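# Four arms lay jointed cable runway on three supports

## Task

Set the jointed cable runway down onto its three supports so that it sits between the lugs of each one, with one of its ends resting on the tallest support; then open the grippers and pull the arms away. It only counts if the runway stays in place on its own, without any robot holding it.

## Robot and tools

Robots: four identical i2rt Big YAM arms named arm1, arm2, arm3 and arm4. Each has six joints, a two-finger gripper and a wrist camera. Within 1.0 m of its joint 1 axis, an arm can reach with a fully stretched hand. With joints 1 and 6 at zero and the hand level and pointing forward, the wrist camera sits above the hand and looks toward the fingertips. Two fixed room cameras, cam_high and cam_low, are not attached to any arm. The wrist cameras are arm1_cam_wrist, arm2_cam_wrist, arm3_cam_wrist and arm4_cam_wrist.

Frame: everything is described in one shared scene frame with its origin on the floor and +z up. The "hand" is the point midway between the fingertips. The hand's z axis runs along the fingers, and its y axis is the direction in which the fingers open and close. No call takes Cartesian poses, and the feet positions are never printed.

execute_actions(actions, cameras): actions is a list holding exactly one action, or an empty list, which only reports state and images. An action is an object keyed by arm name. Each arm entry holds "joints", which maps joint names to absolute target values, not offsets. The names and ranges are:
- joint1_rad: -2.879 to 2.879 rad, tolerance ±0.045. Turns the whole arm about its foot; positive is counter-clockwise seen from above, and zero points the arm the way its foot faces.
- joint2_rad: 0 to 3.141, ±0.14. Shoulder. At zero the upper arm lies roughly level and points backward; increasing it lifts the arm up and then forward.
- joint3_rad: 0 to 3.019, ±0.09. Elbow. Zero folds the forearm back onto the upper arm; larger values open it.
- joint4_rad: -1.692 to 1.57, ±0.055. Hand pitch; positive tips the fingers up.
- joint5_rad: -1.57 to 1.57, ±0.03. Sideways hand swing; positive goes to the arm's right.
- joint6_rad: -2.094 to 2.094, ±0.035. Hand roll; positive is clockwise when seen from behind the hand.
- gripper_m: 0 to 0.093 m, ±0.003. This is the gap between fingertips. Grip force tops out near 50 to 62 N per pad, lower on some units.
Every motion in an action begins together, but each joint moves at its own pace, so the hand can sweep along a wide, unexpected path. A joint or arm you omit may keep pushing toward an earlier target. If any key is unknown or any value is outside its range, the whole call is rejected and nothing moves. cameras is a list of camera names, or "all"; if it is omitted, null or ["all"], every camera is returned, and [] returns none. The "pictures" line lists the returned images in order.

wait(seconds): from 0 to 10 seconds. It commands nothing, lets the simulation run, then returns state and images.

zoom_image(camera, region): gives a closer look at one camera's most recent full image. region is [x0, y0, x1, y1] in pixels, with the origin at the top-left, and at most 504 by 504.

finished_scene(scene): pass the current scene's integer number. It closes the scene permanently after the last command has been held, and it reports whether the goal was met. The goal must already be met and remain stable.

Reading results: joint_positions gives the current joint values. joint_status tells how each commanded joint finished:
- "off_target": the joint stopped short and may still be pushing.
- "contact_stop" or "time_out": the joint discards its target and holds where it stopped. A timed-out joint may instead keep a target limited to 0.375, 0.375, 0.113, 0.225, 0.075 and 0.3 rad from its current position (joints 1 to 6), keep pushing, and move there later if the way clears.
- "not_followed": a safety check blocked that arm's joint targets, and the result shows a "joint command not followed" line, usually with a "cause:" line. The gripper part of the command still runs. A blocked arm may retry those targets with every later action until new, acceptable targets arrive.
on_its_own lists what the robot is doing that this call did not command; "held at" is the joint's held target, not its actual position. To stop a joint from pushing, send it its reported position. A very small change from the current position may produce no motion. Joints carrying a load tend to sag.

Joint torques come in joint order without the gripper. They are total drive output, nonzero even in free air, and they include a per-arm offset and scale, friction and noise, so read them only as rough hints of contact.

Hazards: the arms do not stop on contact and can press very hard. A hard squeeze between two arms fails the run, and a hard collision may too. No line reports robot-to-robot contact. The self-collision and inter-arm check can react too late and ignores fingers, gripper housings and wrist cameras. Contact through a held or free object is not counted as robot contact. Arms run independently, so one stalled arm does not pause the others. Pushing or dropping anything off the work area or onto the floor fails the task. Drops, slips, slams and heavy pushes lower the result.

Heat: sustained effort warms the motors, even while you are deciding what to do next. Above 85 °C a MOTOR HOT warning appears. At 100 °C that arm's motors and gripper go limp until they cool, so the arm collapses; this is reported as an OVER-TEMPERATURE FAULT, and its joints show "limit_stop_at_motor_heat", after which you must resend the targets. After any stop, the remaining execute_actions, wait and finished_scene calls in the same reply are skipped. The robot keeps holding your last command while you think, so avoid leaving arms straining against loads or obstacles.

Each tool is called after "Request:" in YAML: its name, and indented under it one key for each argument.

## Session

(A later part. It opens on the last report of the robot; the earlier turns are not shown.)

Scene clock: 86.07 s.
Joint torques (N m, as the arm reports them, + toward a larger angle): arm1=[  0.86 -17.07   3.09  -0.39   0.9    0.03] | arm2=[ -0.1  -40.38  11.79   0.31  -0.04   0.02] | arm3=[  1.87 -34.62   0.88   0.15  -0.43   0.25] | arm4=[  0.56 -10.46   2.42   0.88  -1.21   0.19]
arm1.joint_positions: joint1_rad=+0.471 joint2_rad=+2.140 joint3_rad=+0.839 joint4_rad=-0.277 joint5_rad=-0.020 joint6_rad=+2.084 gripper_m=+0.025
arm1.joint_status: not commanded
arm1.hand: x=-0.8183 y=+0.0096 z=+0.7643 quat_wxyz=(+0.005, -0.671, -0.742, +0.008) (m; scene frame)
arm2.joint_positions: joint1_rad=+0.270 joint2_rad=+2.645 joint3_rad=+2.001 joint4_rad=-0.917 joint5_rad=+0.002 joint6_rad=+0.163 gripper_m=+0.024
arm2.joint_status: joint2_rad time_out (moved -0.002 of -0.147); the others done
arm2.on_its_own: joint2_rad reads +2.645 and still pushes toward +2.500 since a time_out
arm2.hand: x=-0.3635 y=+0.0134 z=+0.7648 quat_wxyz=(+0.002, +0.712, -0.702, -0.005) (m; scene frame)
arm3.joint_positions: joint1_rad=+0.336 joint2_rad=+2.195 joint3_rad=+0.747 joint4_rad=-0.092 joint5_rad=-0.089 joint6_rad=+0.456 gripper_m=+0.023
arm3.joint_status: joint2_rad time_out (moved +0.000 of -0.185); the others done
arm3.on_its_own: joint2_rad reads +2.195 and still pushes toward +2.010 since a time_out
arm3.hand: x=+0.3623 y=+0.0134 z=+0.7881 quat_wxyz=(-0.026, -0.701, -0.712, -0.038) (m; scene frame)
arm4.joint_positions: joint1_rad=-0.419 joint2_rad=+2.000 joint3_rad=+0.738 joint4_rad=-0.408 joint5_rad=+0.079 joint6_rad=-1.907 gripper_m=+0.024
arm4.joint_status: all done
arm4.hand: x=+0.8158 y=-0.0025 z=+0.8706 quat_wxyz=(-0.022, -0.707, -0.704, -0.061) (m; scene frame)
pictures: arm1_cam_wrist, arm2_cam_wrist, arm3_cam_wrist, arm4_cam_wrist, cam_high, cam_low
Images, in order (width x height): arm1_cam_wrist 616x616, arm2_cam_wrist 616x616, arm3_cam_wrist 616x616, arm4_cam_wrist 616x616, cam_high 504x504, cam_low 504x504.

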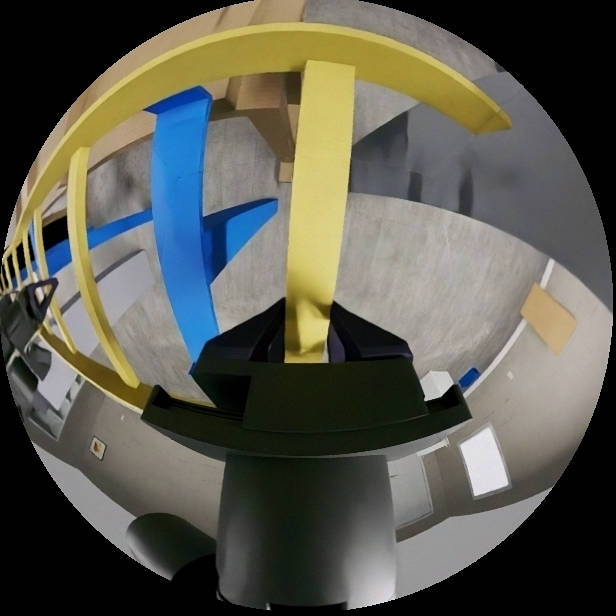

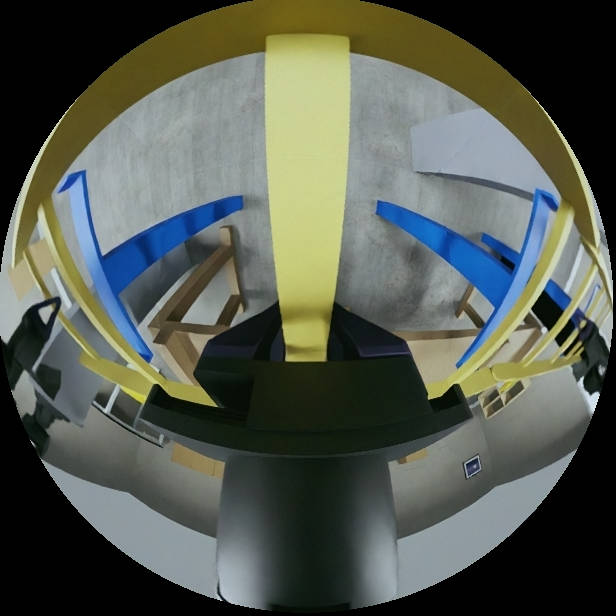

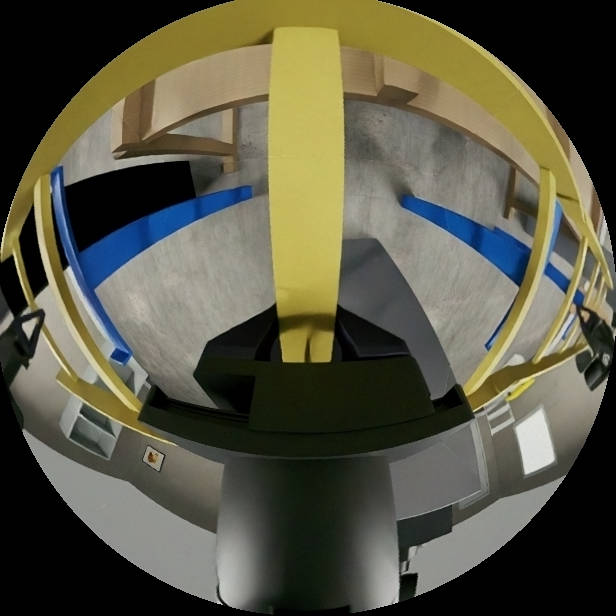

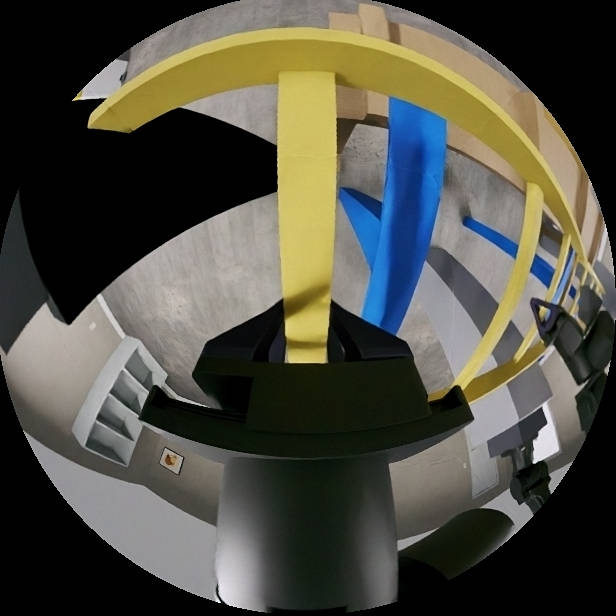

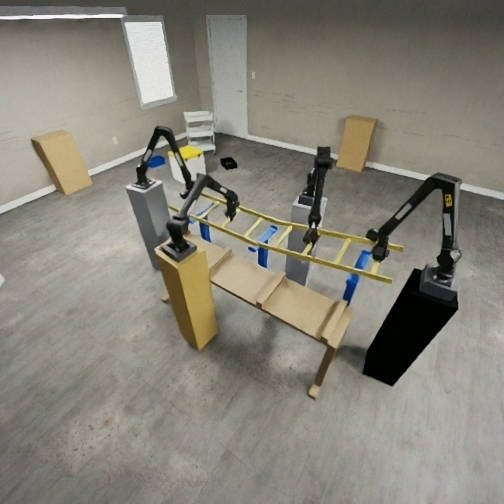

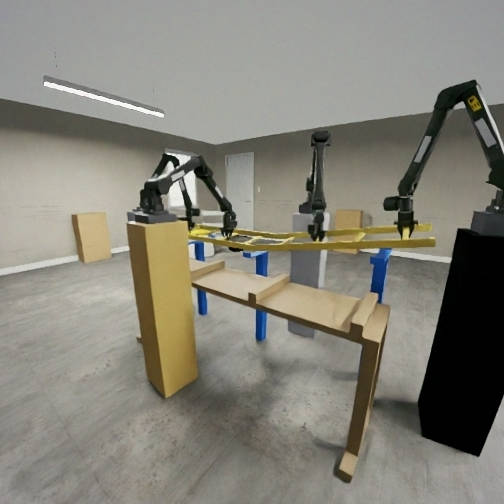

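Request:
execute_actions:
  actions:
    - {"arm1":{"joints":{"joint1_rad":0.455,"joint2_rad":2.2,"joint3_rad":0.865,"joint4_rad":-0.21}},"arm2":{"joints":{"joint2_rad":2.55,"joint3_rad":2.01,"joint4_rad":-0.86}},"arm3":{"joints":{"joint1_rad":0.325,"joint2_rad":2.11,"joint3_rad":0.79,"joint4_rad":-0.06,"joint6_rad":0.45}},"arm4":{"joints":{"joint2_rad":2.095,"joint3_rad":0.745,"joint4_rad":-0.33}}}

Request:
zoom_image:
  camera: "cam_high"
  region: [160, 180, 420, 310]

Scene clock: 90.07 s.
Joint torques (N m, as the arm reports them, + toward a larger angle): arm1=[  0.52 -15.64   3.5    0.2    0.51   0.04] | arm2=[ -0.35 -36.7   10.41   0.86  -0.14  -0.03] | arm3=[  1.11 -30.86   0.86   0.73  -0.47   0.05] | arm4=[  0.26 -11.23   3.     0.33  -0.68   0.14]
arm1.joint_positions: joint1_rad=+0.453 joint2_rad=+2.208 joint3_rad=+0.843 joint4_rad=-0.206 joint5_rad=-0.010 joint6_rad=+2.084 gripper_m=+0.025
arm1.joint_status: all done
arm1.hand: x=-0.8166 y=-0.0001 z=+0.7402 quat_wxyz=(+0.000, -0.678, -0.735, +0.006) (m; scene frame)
arm2.joint_positions: joint1_rad=+0.272 joint2_rad=+2.652 joint3_rad=+1.964 joint4_rad=-0.875 joint5_rad=+0.005 joint6_rad=+0.165 gripper_m=+0.024
arm2.joint_status: all done
arm2.hand: x=-0.3623 y=+0.0030 z=+0.7485 quat_wxyz=(+0.001, +0.712, -0.703, -0.003) (m; scene frame)
arm3.joint_positions: joint1_rad=+0.329 joint2_rad=+2.251 joint3_rad=+0.786 joint4_rad=-0.070 joint5_rad=-0.088 joint6_rad=+0.446 gripper_m=+0.023
arm3.joint_status: joint2_rad off_target (ended at +2.251, target +2.110); the others done
arm3.on_its_own: joint2_rad reads +2.251 and still pushes toward +2.110 since a time_out
arm3.hand: x=+0.3642 y=+0.0037 z=+0.7716 quat_wxyz=(-0.029, -0.700, -0.713, -0.036) (m; scene frame)
arm4.joint_positions: joint1_rad=-0.411 joint2_rad=+2.079 joint3_rad=+0.738 joint4_rad=-0.334 joint5_rad=+0.064 joint6_rad=-1.903 gripper_m=+0.024
arm4.joint_status: all done
arm4.hand: x=+0.8193 y=-0.0091 z=+0.8443 quat_wxyz=(-0.027, -0.706, -0.706, -0.055) (m; scene frame)
pictures: arm1_cam_wrist, arm2_cam_wrist, arm3_cam_wrist, arm4_cam_wrist, cam_high, cam_low
Images, in order (width x height): arm1_cam_wrist 616x616, arm2_cam_wrist 616x616, arm3_cam_wrist 616x616, arm4_cam_wrist 616x616, cam_high 504x504, cam_low 504x504.

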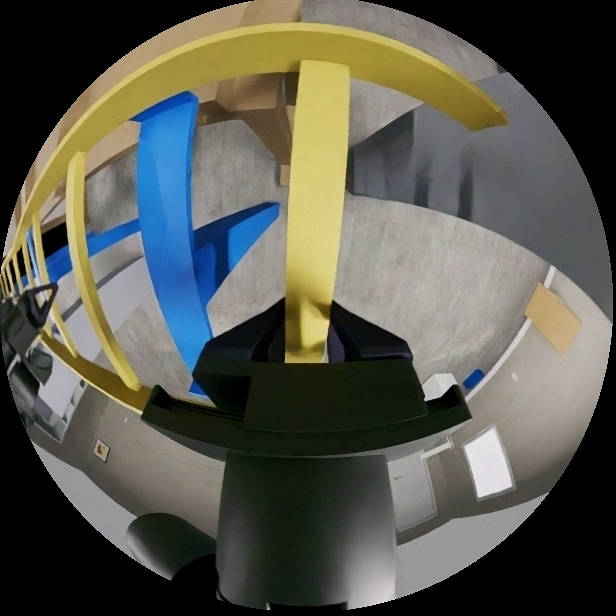

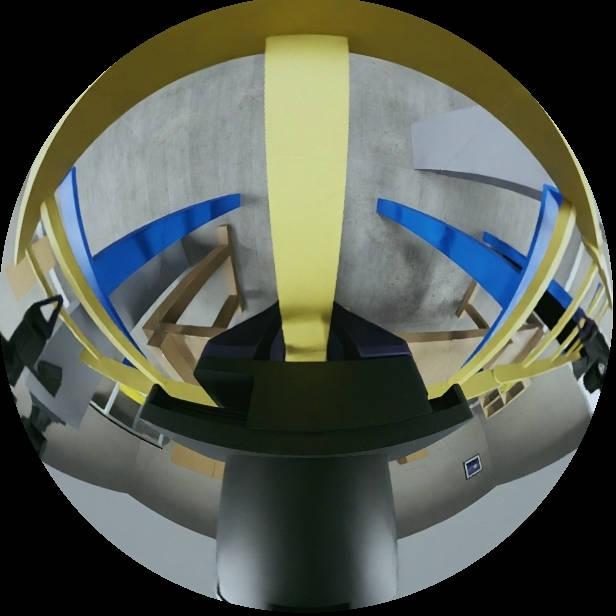

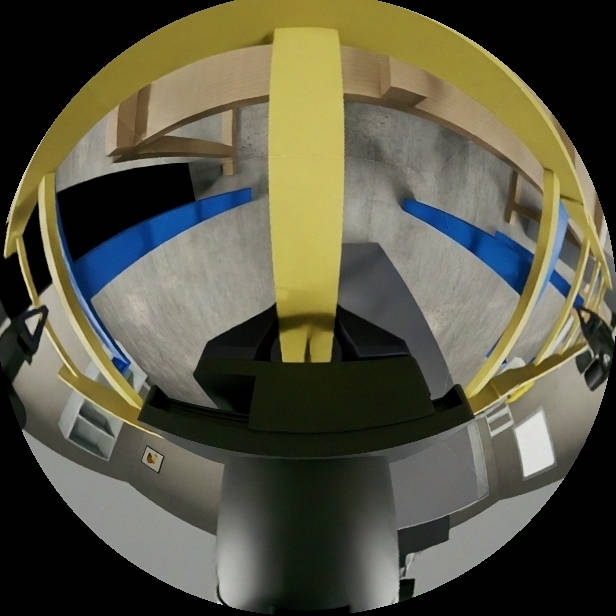

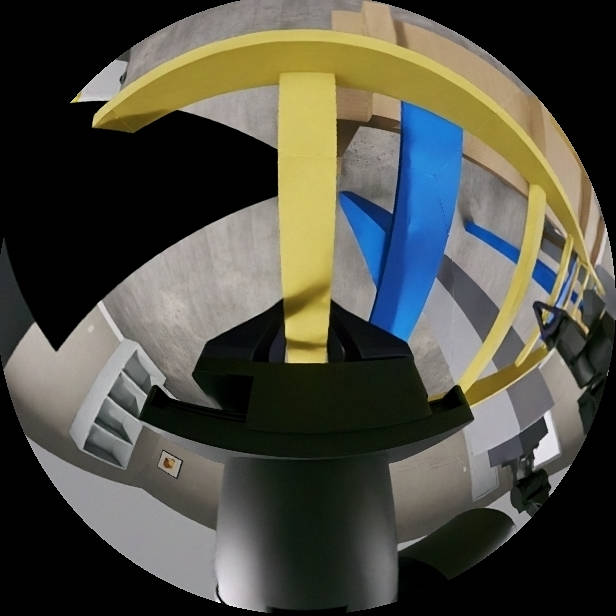

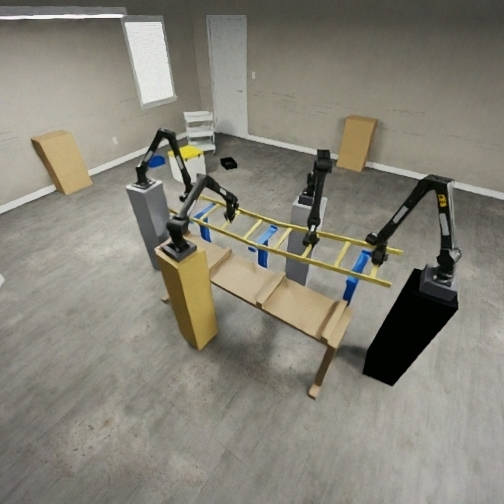

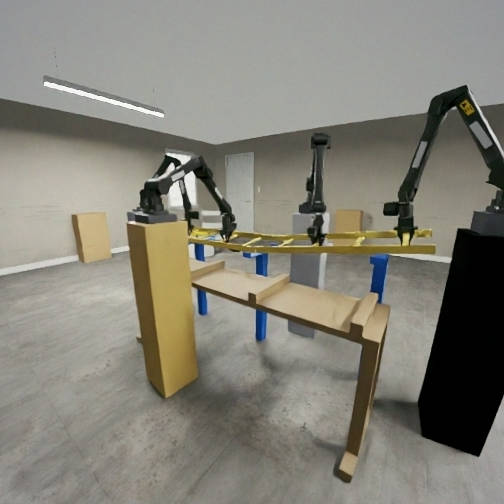

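Region (160, 180, 420, 310) of cam_high's 504x504 image, scaled by 1.938, with more detail than that image has.

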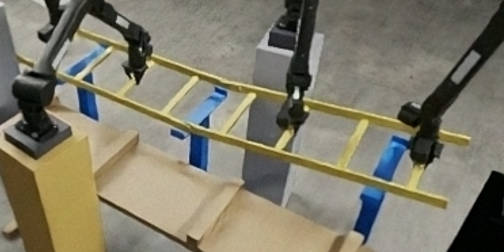

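Request:
execute_actions:
  actions:
    - {"arm1":{"joints":{"joint1_rad":0.475,"joint2_rad":2.29,"joint3_rad":0.89,"joint4_rad":-0.145}},"arm2":{"joints":{"joint2_rad":2.62,"joint3_rad":2.085,"joint4_rad":-0.83}},"arm3":{"joints":{"joint2_rad":2.21,"joint3_rad":0.825,"joint4_rad":0.0}},"arm4":{"joints":{"joint1_rad":-0.38,"joint2_rad":2.185,"joint3_rad":0.762,"joint4_rad":-0.255}}}

Request:
zoom_image:
  camera: "cam_high"
  region: [160, 180, 420, 310]

Scene clock: 93.77 s.
Joint torques (N m, as the arm reports them, + toward a larger angle): arm1=[  1.19 -13.27   2.95   1.75   0.53   0.01] | arm2=[ -1.71 -33.79  14.51   1.69  -0.18  -0.13] | arm3=[  1.16 -30.33  -0.05   0.48  -0.61   0.03] | arm4=[ -0.1  -12.74   2.14   0.29  -0.24   0.05]
arm1.joint_positions: joint1_rad=+0.460 joint2_rad=+2.263 joint3_rad=+0.872 joint4_rad=-0.178 joint5_rad=-0.010 joint6_rad=+2.084 gripper_m=+0.025
arm1.joint_status: all done
arm1.hand: x=-0.8143 y=+0.0045 z=+0.7223 quat_wxyz=(+0.000, -0.675, -0.738, +0.005) (m; scene frame)
arm2.joint_positions: joint1_rad=+0.270 joint2_rad=+2.692 joint3_rad=+1.986 joint4_rad=-0.866 joint5_rad=+0.004 joint6_rad=+0.174 gripper_m=+0.024
arm2.joint_status: joint3_rad time_out (moved +0.023 of +0.121); the others done
arm2.on_its_own: joint3_rad reads +1.986 and still pushes toward +2.085 since a time_out
arm2.hand: x=-0.3609 y=+0.0010 z=+0.7286 quat_wxyz=(+0.004, +0.708, -0.706, +0.000) (m; scene frame)
arm3.joint_positions: joint1_rad=+0.329 joint2_rad=+2.339 joint3_rad=+0.827 joint4_rad=-0.003 joint5_rad=-0.084 joint6_rad=+0.449 gripper_m=+0.023
arm3.joint_status: all done
arm3.hand: x=+0.3670 y=-0.0036 z=+0.7436 quat_wxyz=(-0.037, -0.701, -0.712, -0.031) (m; scene frame)
arm4.joint_positions: joint1_rad=-0.400 joint2_rad=+2.184 joint3_rad=+0.756 joint4_rad=-0.259 joint5_rad=+0.052 joint6_rad=-1.894 gripper_m=+0.024
arm4.joint_status: all done
arm4.hand: x=+0.8232 y=-0.0159 z=+0.8110 quat_wxyz=(-0.035, -0.705, -0.706, -0.053) (m; scene frame)
pictures: arm1_cam_wrist, arm2_cam_wrist, arm3_cam_wrist, arm4_cam_wrist, cam_high, cam_low
Images, in order (width x height): arm1_cam_wrist 616x616, arm2_cam_wrist 616x616, arm3_cam_wrist 616x616, arm4_cam_wrist 616x616, cam_high 504x504, cam_low 504x504.

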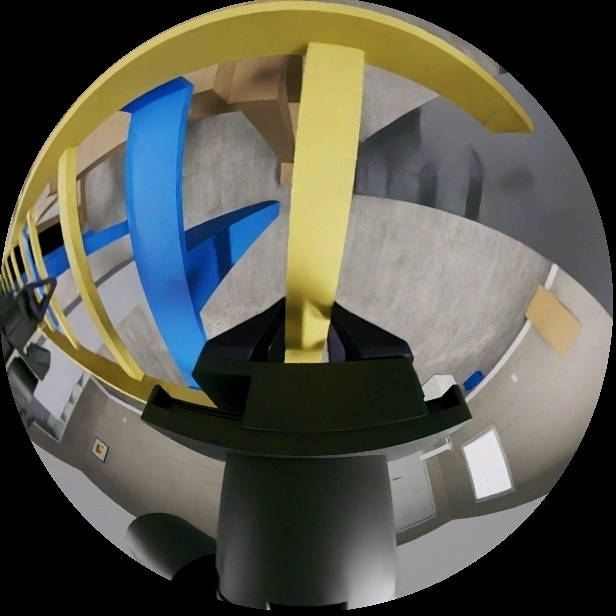

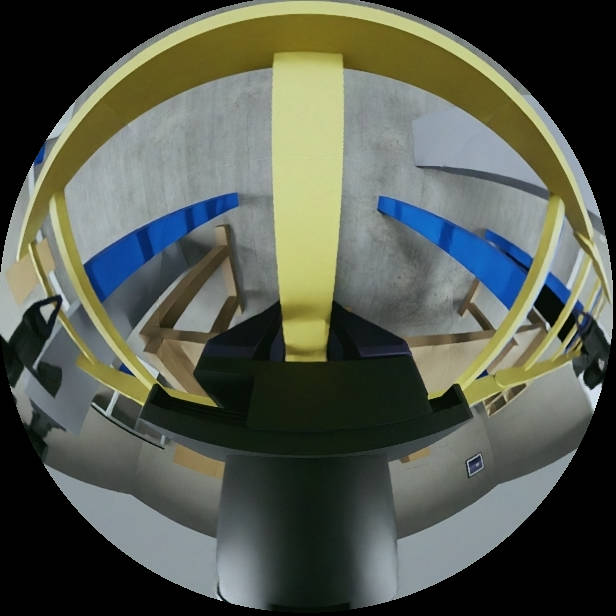

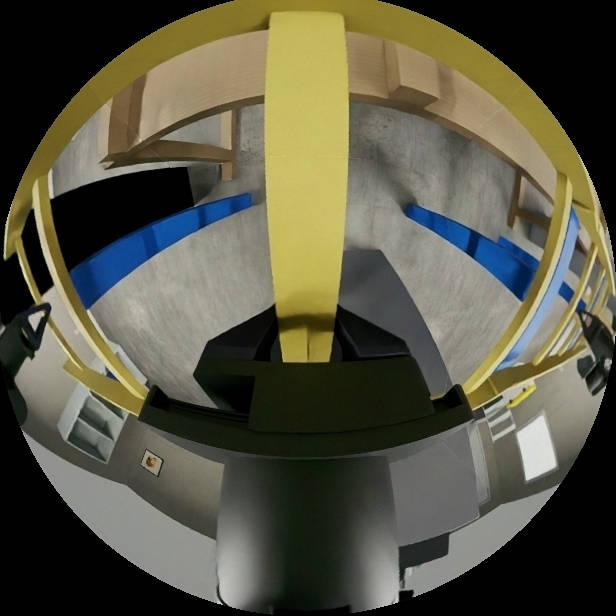

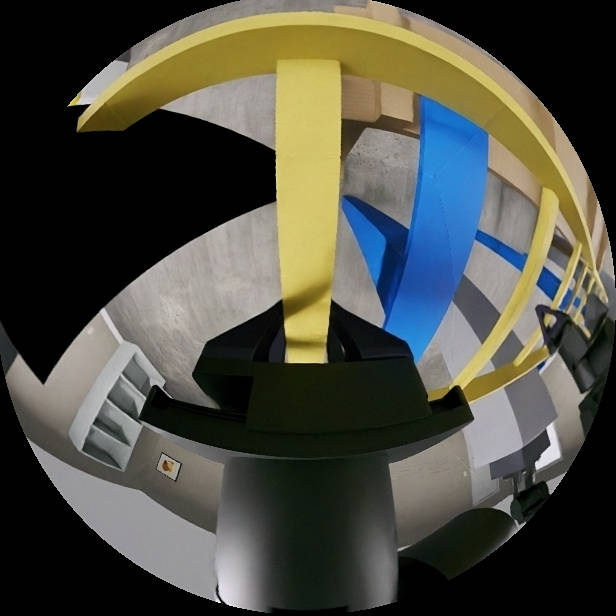

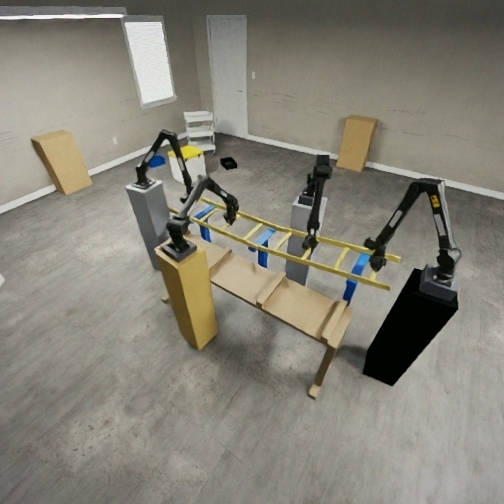

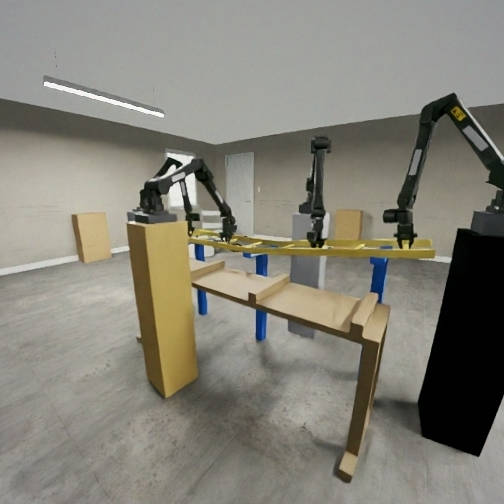

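Region (160, 180, 420, 310) of cam_high's 504x504 image, scaled by 1.938, with more detail than that image has.

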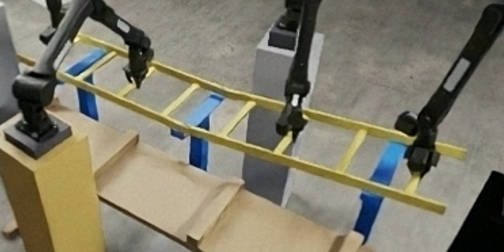

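Request:
execute_actions:
  actions:
    - {"arm1":{"joints":{"joint1_rad":0.52,"joint2_rad":2.22,"joint3_rad":0.90,"joint4_rad":-0.2}},"arm2":{"joints":{"joint2_rad":2.6,"joint3_rad":2.095,"joint4_rad":-0.86}},"arm3":{"joints":{"joint3_rad":0.815}}}

Request:
zoom_image:
  camera: "cam_low"
  region: [180, 210, 450, 290]

Scene clock: 97.10 s.
Joint torques (N m, as the arm reports them, + toward a larger angle): arm1=[  3.81 -18.82   3.11   0.11  -0.07   0.04] | arm2=[ -0.21 -37.08  14.87   0.77  -0.05  -0.06] | arm3=[  1.16 -30.35  -0.68   0.47  -0.62   0.03] | arm4=[  0.04 -12.68   2.06   0.29  -0.34   0.04]
arm1.joint_positions: joint1_rad=+0.472 joint2_rad=+2.259 joint3_rad=+0.877 joint4_rad=-0.197 joint5_rad=+0.005 joint6_rad=+2.084 gripper_m=+0.026
arm1.joint_status: joint1_rad time_out (moved +0.012 of +0.060); the others done
arm1.on_its_own: joint1_rad reads +0.472 and still pushes toward +0.520 since a time_out
arm1.hand: x=-0.8152 y=+0.0061 z=+0.7242 quat_wxyz=(-0.007, -0.671, -0.742, +0.011) (m; scene frame)
arm2.joint_positions: joint1_rad=+0.270 joint2_rad=+2.692 joint3_rad=+1.990 joint4_rad=-0.868 joint5_rad=+0.003 joint6_rad=+0.174 gripper_m=+0.024
arm2.joint_status: joint3_rad time_out (moved +0.004 of +0.109); the others done
arm2.on_its_own: joint3_rad reads +1.990 and still pushes toward +2.095 since a time_out
arm2.hand: x=-0.3614 y=+0.0026 z=+0.7299 quat_wxyz=(+0.004, +0.708, -0.706, -0.001) (m; scene frame)
arm3.joint_positions: joint1_rad=+0.328 joint2_rad=+2.339 joint3_rad=+0.825 joint4_rad=-0.003 joint5_rad=-0.084 joint6_rad=+0.449 gripper_m=+0.023
arm3.joint_status: all done
arm3.hand: x=+0.3662 y=-0.0023 z=+0.7436 quat_wxyz=(-0.036, -0.701, -0.712, -0.031) (m; scene frame)
arm4.joint_positions: joint1_rad=-0.400 joint2_rad=+2.184 joint3_rad=+0.757 joint4_rad=-0.259 joint5_rad=+0.055 joint6_rad=-1.894 gripper_m=+0.024
arm4.joint_status: not commanded
arm4.hand: x=+0.8227 y=-0.0152 z=+0.8111 quat_wxyz=(-0.034, -0.706, -0.706, -0.054) (m; scene frame)
pictures: arm1_cam_wrist, arm2_cam_wrist, arm3_cam_wrist, arm4_cam_wrist, cam_high, cam_low
Images, in order (width x height): arm1_cam_wrist 616x616, arm2_cam_wrist 616x616, arm3_cam_wrist 616x616, arm4_cam_wrist 616x616, cam_high 504x504, cam_low 504x504.

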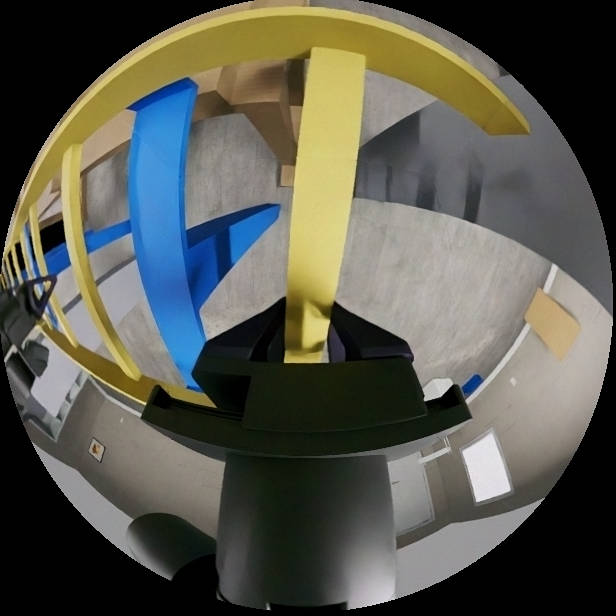

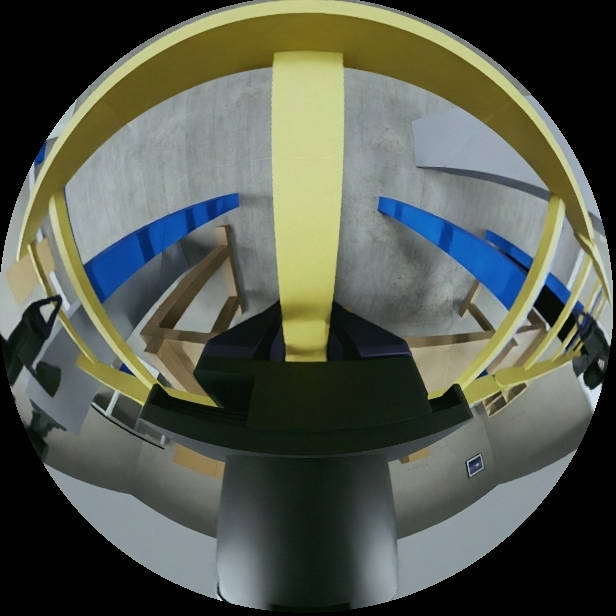

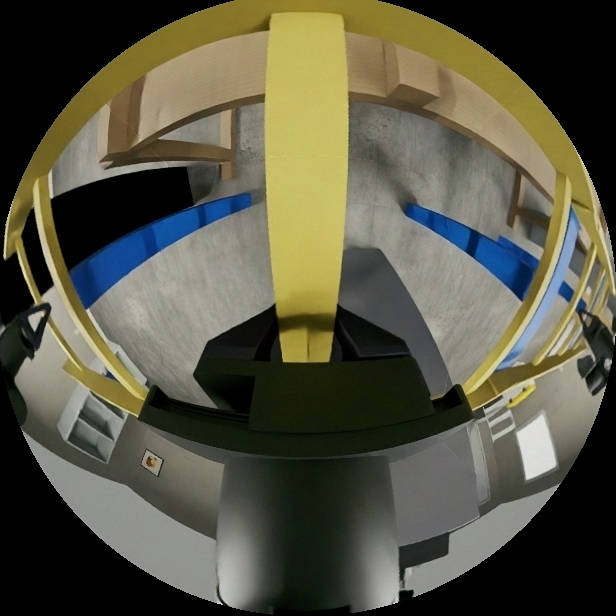

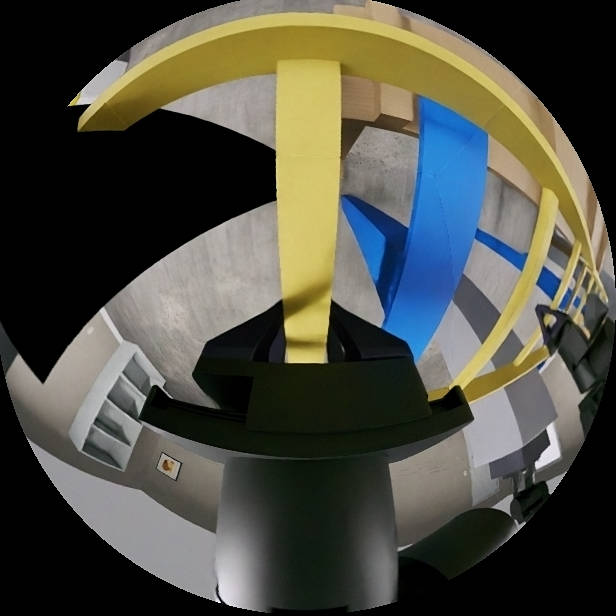

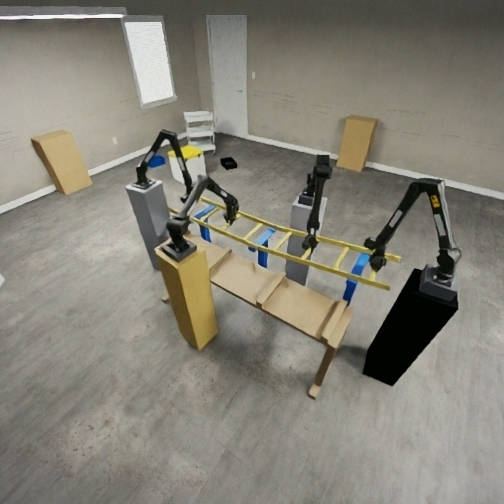

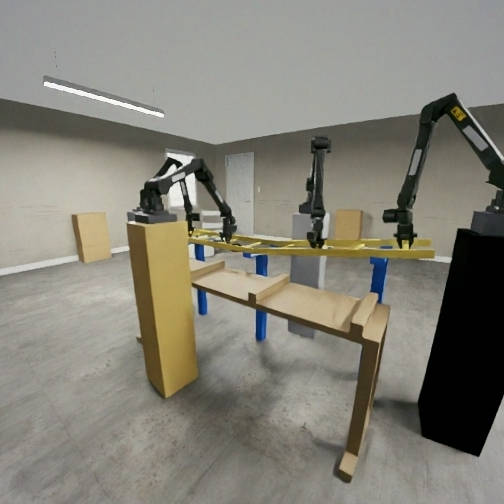

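Region (180, 210, 450, 290) of cam_low's 504x504 image, scaled by 1.867, with more detail than that image has; it fills the top 149 rows of this view, and the rest is white.

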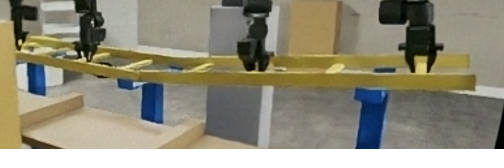

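Request:
execute_actions:
  actions:
    - {"arm1":{"joints":{"joint1_rad":0.50,"joint3_rad":0.92,"joint5_rad":-0.09}},"arm2":{"joints":{"joint4_rad":-0.78}},"arm3":{"joints":{"joint3_rad":0.80,"joint4_rad":-0.03}},"arm4":{"joints":{"joint1_rad":-0.415}}}
  cameras: ["arm1_cam_wrist","arm2_cam_wrist","cam_high"]

Request:
zoom_image:
  camera: "cam_high"
  region: [160, 180, 420, 310]

Scene clock: 99.43 s.
Joint torques (N m, as the arm reports them, + toward a larger angle): arm1=[  1.38 -18.63   4.03   0.41   0.13   0.06] | arm2=[ -0.54 -36.55  14.68   0.99  -0.11  -0.02] | arm3=[  1.15 -29.96  -0.71  -0.09   0.1   -0.02] | arm4=[ -1.32 -12.86   1.38   0.18  -0.79   0.1 ]
arm1.joint_positions: joint1_rad=+0.473 joint2_rad=+2.259 joint3_rad=+0.892 joint4_rad=-0.199 joint5_rad=-0.092 joint6_rad=+2.084 gripper_m=+0.026
arm1.joint_status: all done
arm1.hand: x=-0.8179 y=+0.0252 z=+0.7257 quat_wxyz=(+0.039, -0.670, -0.741, -0.006) (m; scene frame)
arm2.joint_positions: joint1_rad=+0.270 joint2_rad=+2.699 joint3_rad=+2.000 joint4_rad=-0.794 joint5_rad=+0.004 joint6_rad=+0.175 gripper_m=+0.024
arm2.joint_status: all done
arm2.on_its_own: joint3_rad reads +2.000 and still pushes toward +2.095 since a time_out
arm2.hand: x=-0.3648 y=+0.0222 z=+0.7286 quat_wxyz=(-0.018, +0.707, -0.706, -0.032) (m; scene frame)
arm3.joint_positions: joint1_rad=+0.328 joint2_rad=+2.339 joint3_rad=+0.807 joint4_rad=-0.020 joint5_rad=-0.104 joint6_rad=+0.454 gripper_m=+0.023
arm3.joint_status: all done
arm3.hand: x=+0.3626 y=+0.0128 z=+0.7434 quat_wxyz=(-0.023, -0.703, -0.709, -0.047) (m; scene frame)
arm4.joint_positions: joint1_rad=-0.417 joint2_rad=+2.184 joint3_rad=+0.766 joint4_rad=-0.256 joint5_rad=+0.067 joint6_rad=-1.897 gripper_m=+0.024
arm4.joint_status: all done
arm4.hand: x=+0.8193 y=-0.0060 z=+0.8115 quat_wxyz=(-0.026, -0.710, -0.701, -0.056) (m; scene frame)
pictures: arm1_cam_wrist, arm2_cam_wrist, cam_high
Images, in order (width x height): arm1_cam_wrist 616x616, arm2_cam_wrist 616x616, cam_high 504x504.

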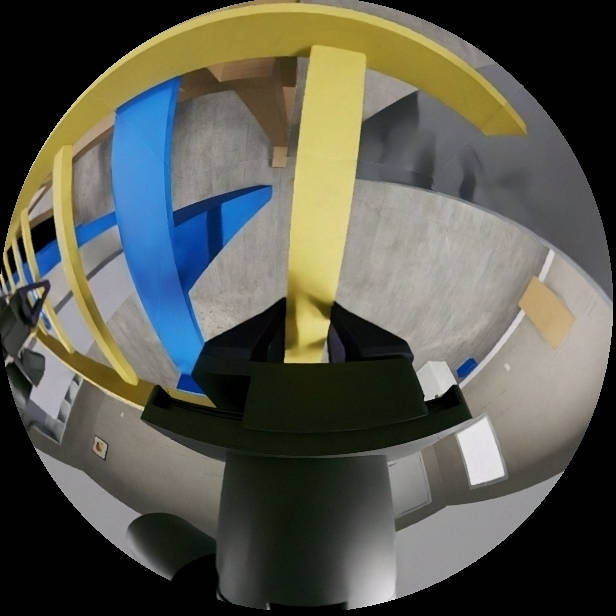

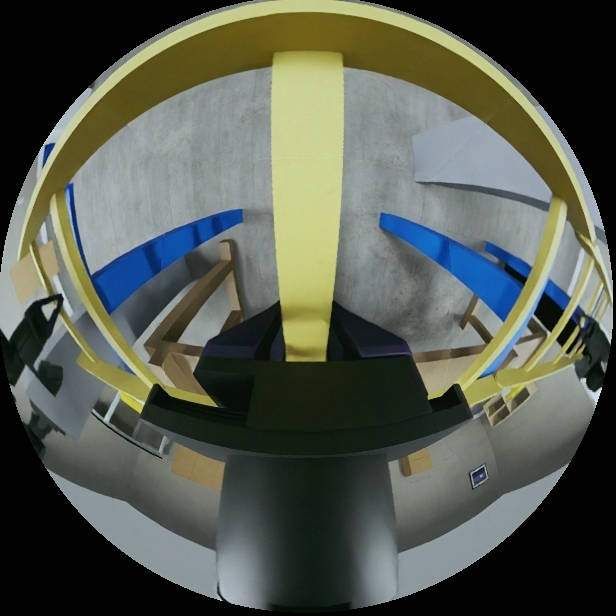

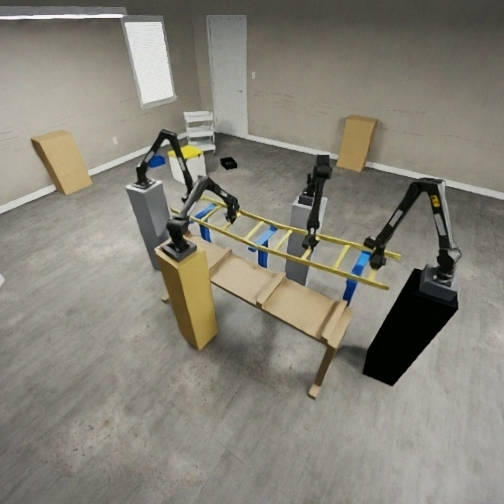

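Region (160, 180, 420, 310) of cam_high's 504x504 image, scaled by 1.938, with more detail than that image has.

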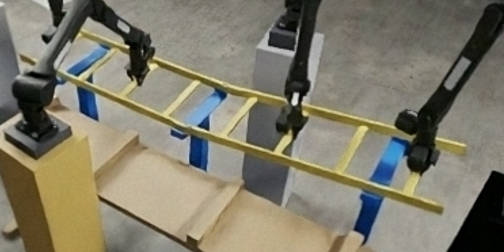

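Request:
execute_actions:
  actions:
    - {"arm1":{"joints":{"joint1_rad":0.48,"joint2_rad":2.34,"joint3_rad":0.935,"joint4_rad":-0.145}},"arm2":{"joints":{"joint2_rad":2.66,"joint3_rad":2.09,"joint4_rad":-0.77}},"arm3":{"joints":{"joint2_rad":2.29,"joint3_rad":0.85,"joint4_rad":0.03}},"arm4":{"joints":{"joint1_rad":-0.395,"joint2_rad":2.25,"joint3_rad":0.78,"joint4_rad":-0.205}}}

Request:
zoom_image:
  camera: "cam_high"
  region: [160, 180, 420, 310]

Scene clock: 102.17 s.
Joint torques (N m, as the arm reports them, + toward a larger angle): arm1=[  1.13 -15.76   2.32   0.68  -0.37   0.  ] | arm2=[ -1.04 -34.4   13.33   1.32   0.02  -0.19] | arm3=[  1.22 -27.89   0.24   0.67  -0.51  -0.01] | arm4=[ -0.77 -12.5    1.66   0.48   0.04   0.04]
arm1.joint_positions: joint1_rad=+0.463 joint2_rad=+2.337 joint3_rad=+0.920 joint4_rad=-0.157 joint5_rad=-0.078 joint6_rad=+2.084 gripper_m=+0.026
arm1.joint_status: all done
arm1.hand: x=-0.8166 y=+0.0185 z=+0.6984 quat_wxyz=(+0.034, -0.673, -0.738, +0.000) (m; scene frame)
arm2.joint_positions: joint1_rad=+0.269 joint2_rad=+2.734 joint3_rad=+2.006 joint4_rad=-0.793 joint5_rad=+0.001 joint6_rad=+0.180 gripper_m=+0.024
arm2.joint_status: all done
arm2.hand: x=-0.3634 y=+0.0119 z=+0.7071 quat_wxyz=(-0.010, +0.705, -0.708, -0.022) (m; scene frame)
arm3.joint_positions: joint1_rad=+0.327 joint2_rad=+2.393 joint3_rad=+0.844 joint4_rad=+0.022 joint5_rad=-0.087 joint6_rad=+0.453 gripper_m=+0.023
arm3.joint_status: all done
arm3.hand: x=+0.3646 y=+0.0011 z=+0.7258 quat_wxyz=(-0.032, -0.703, -0.710, -0.034) (m; scene frame)
arm4.joint_positions: joint1_rad=-0.406 joint2_rad=+2.242 joint3_rad=+0.775 joint4_rad=-0.214 joint5_rad=+0.044 joint6_rad=-1.893 gripper_m=+0.024
arm4.joint_status: all done
arm4.hand: x=+0.8210 y=-0.0144 z=+0.7927 quat_wxyz=(-0.034, -0.708, -0.703, -0.047) (m; scene frame)
pictures: arm1_cam_wrist, arm2_cam_wrist, arm3_cam_wrist, arm4_cam_wrist, cam_high, cam_low
Images, in order (width x height): arm1_cam_wrist 616x616, arm2_cam_wrist 616x616, arm3_cam_wrist 616x616, arm4_cam_wrist 616x616, cam_high 504x504, cam_low 504x504.

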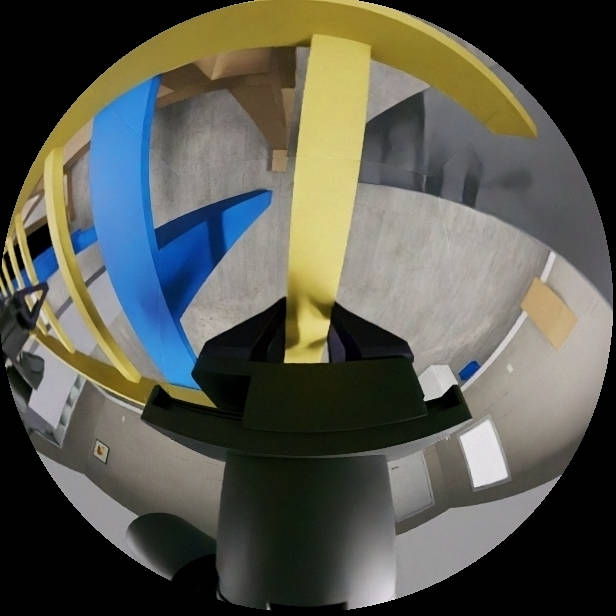

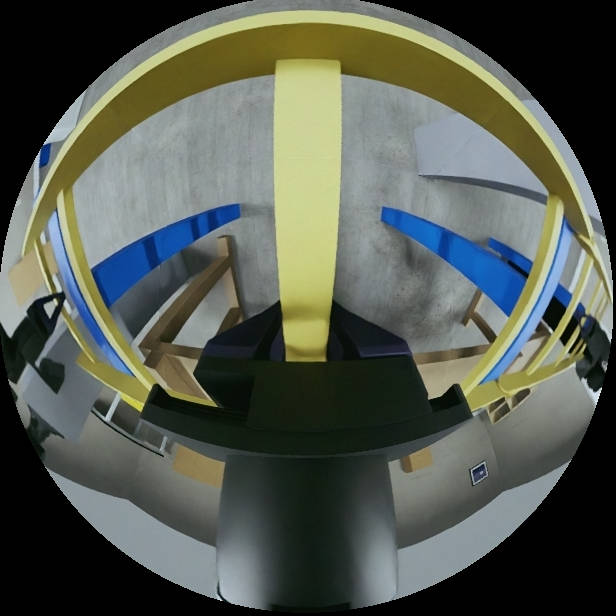

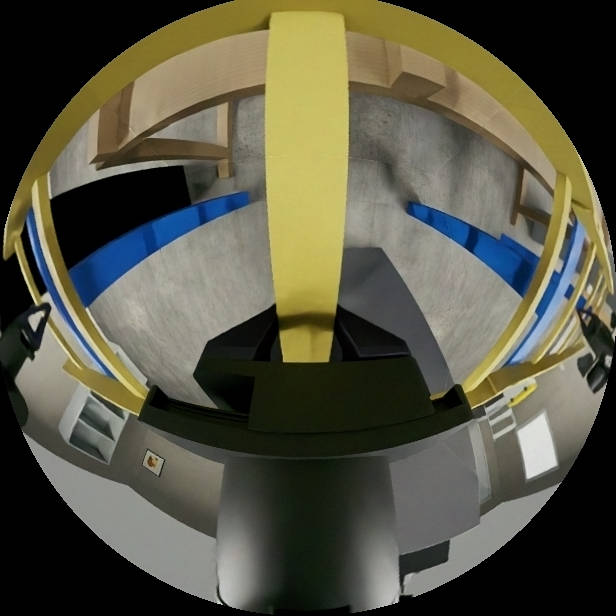

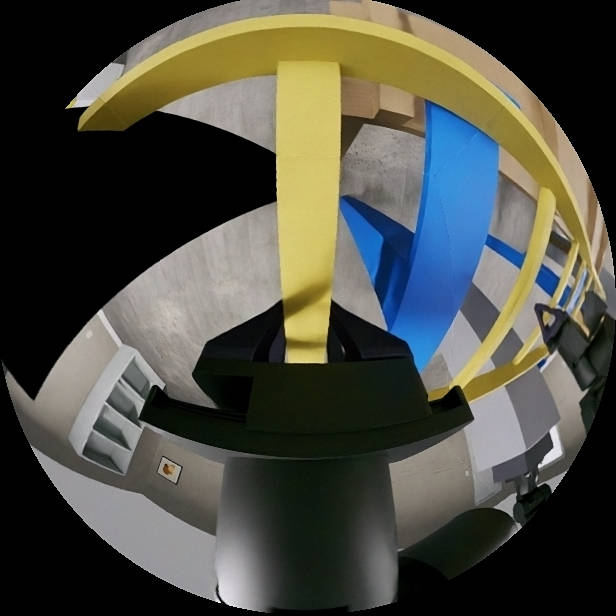

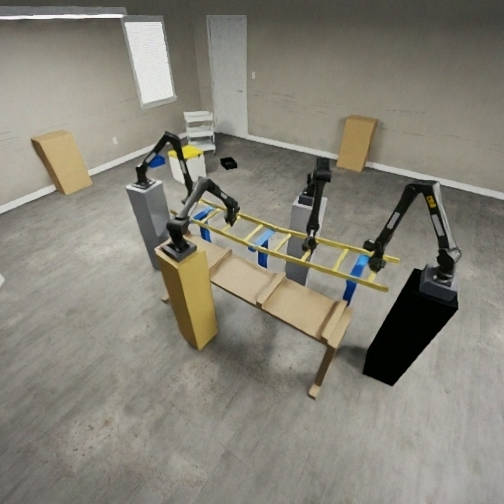

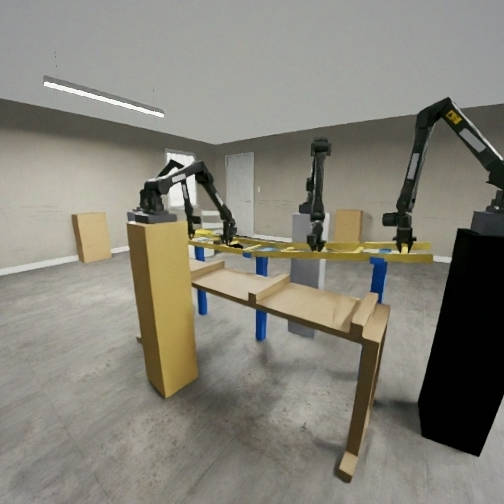

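Region (160, 180, 420, 310) of cam_high's 504x504 image, scaled by 1.938, with more detail than that image has.

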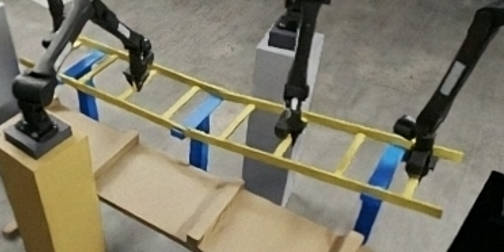

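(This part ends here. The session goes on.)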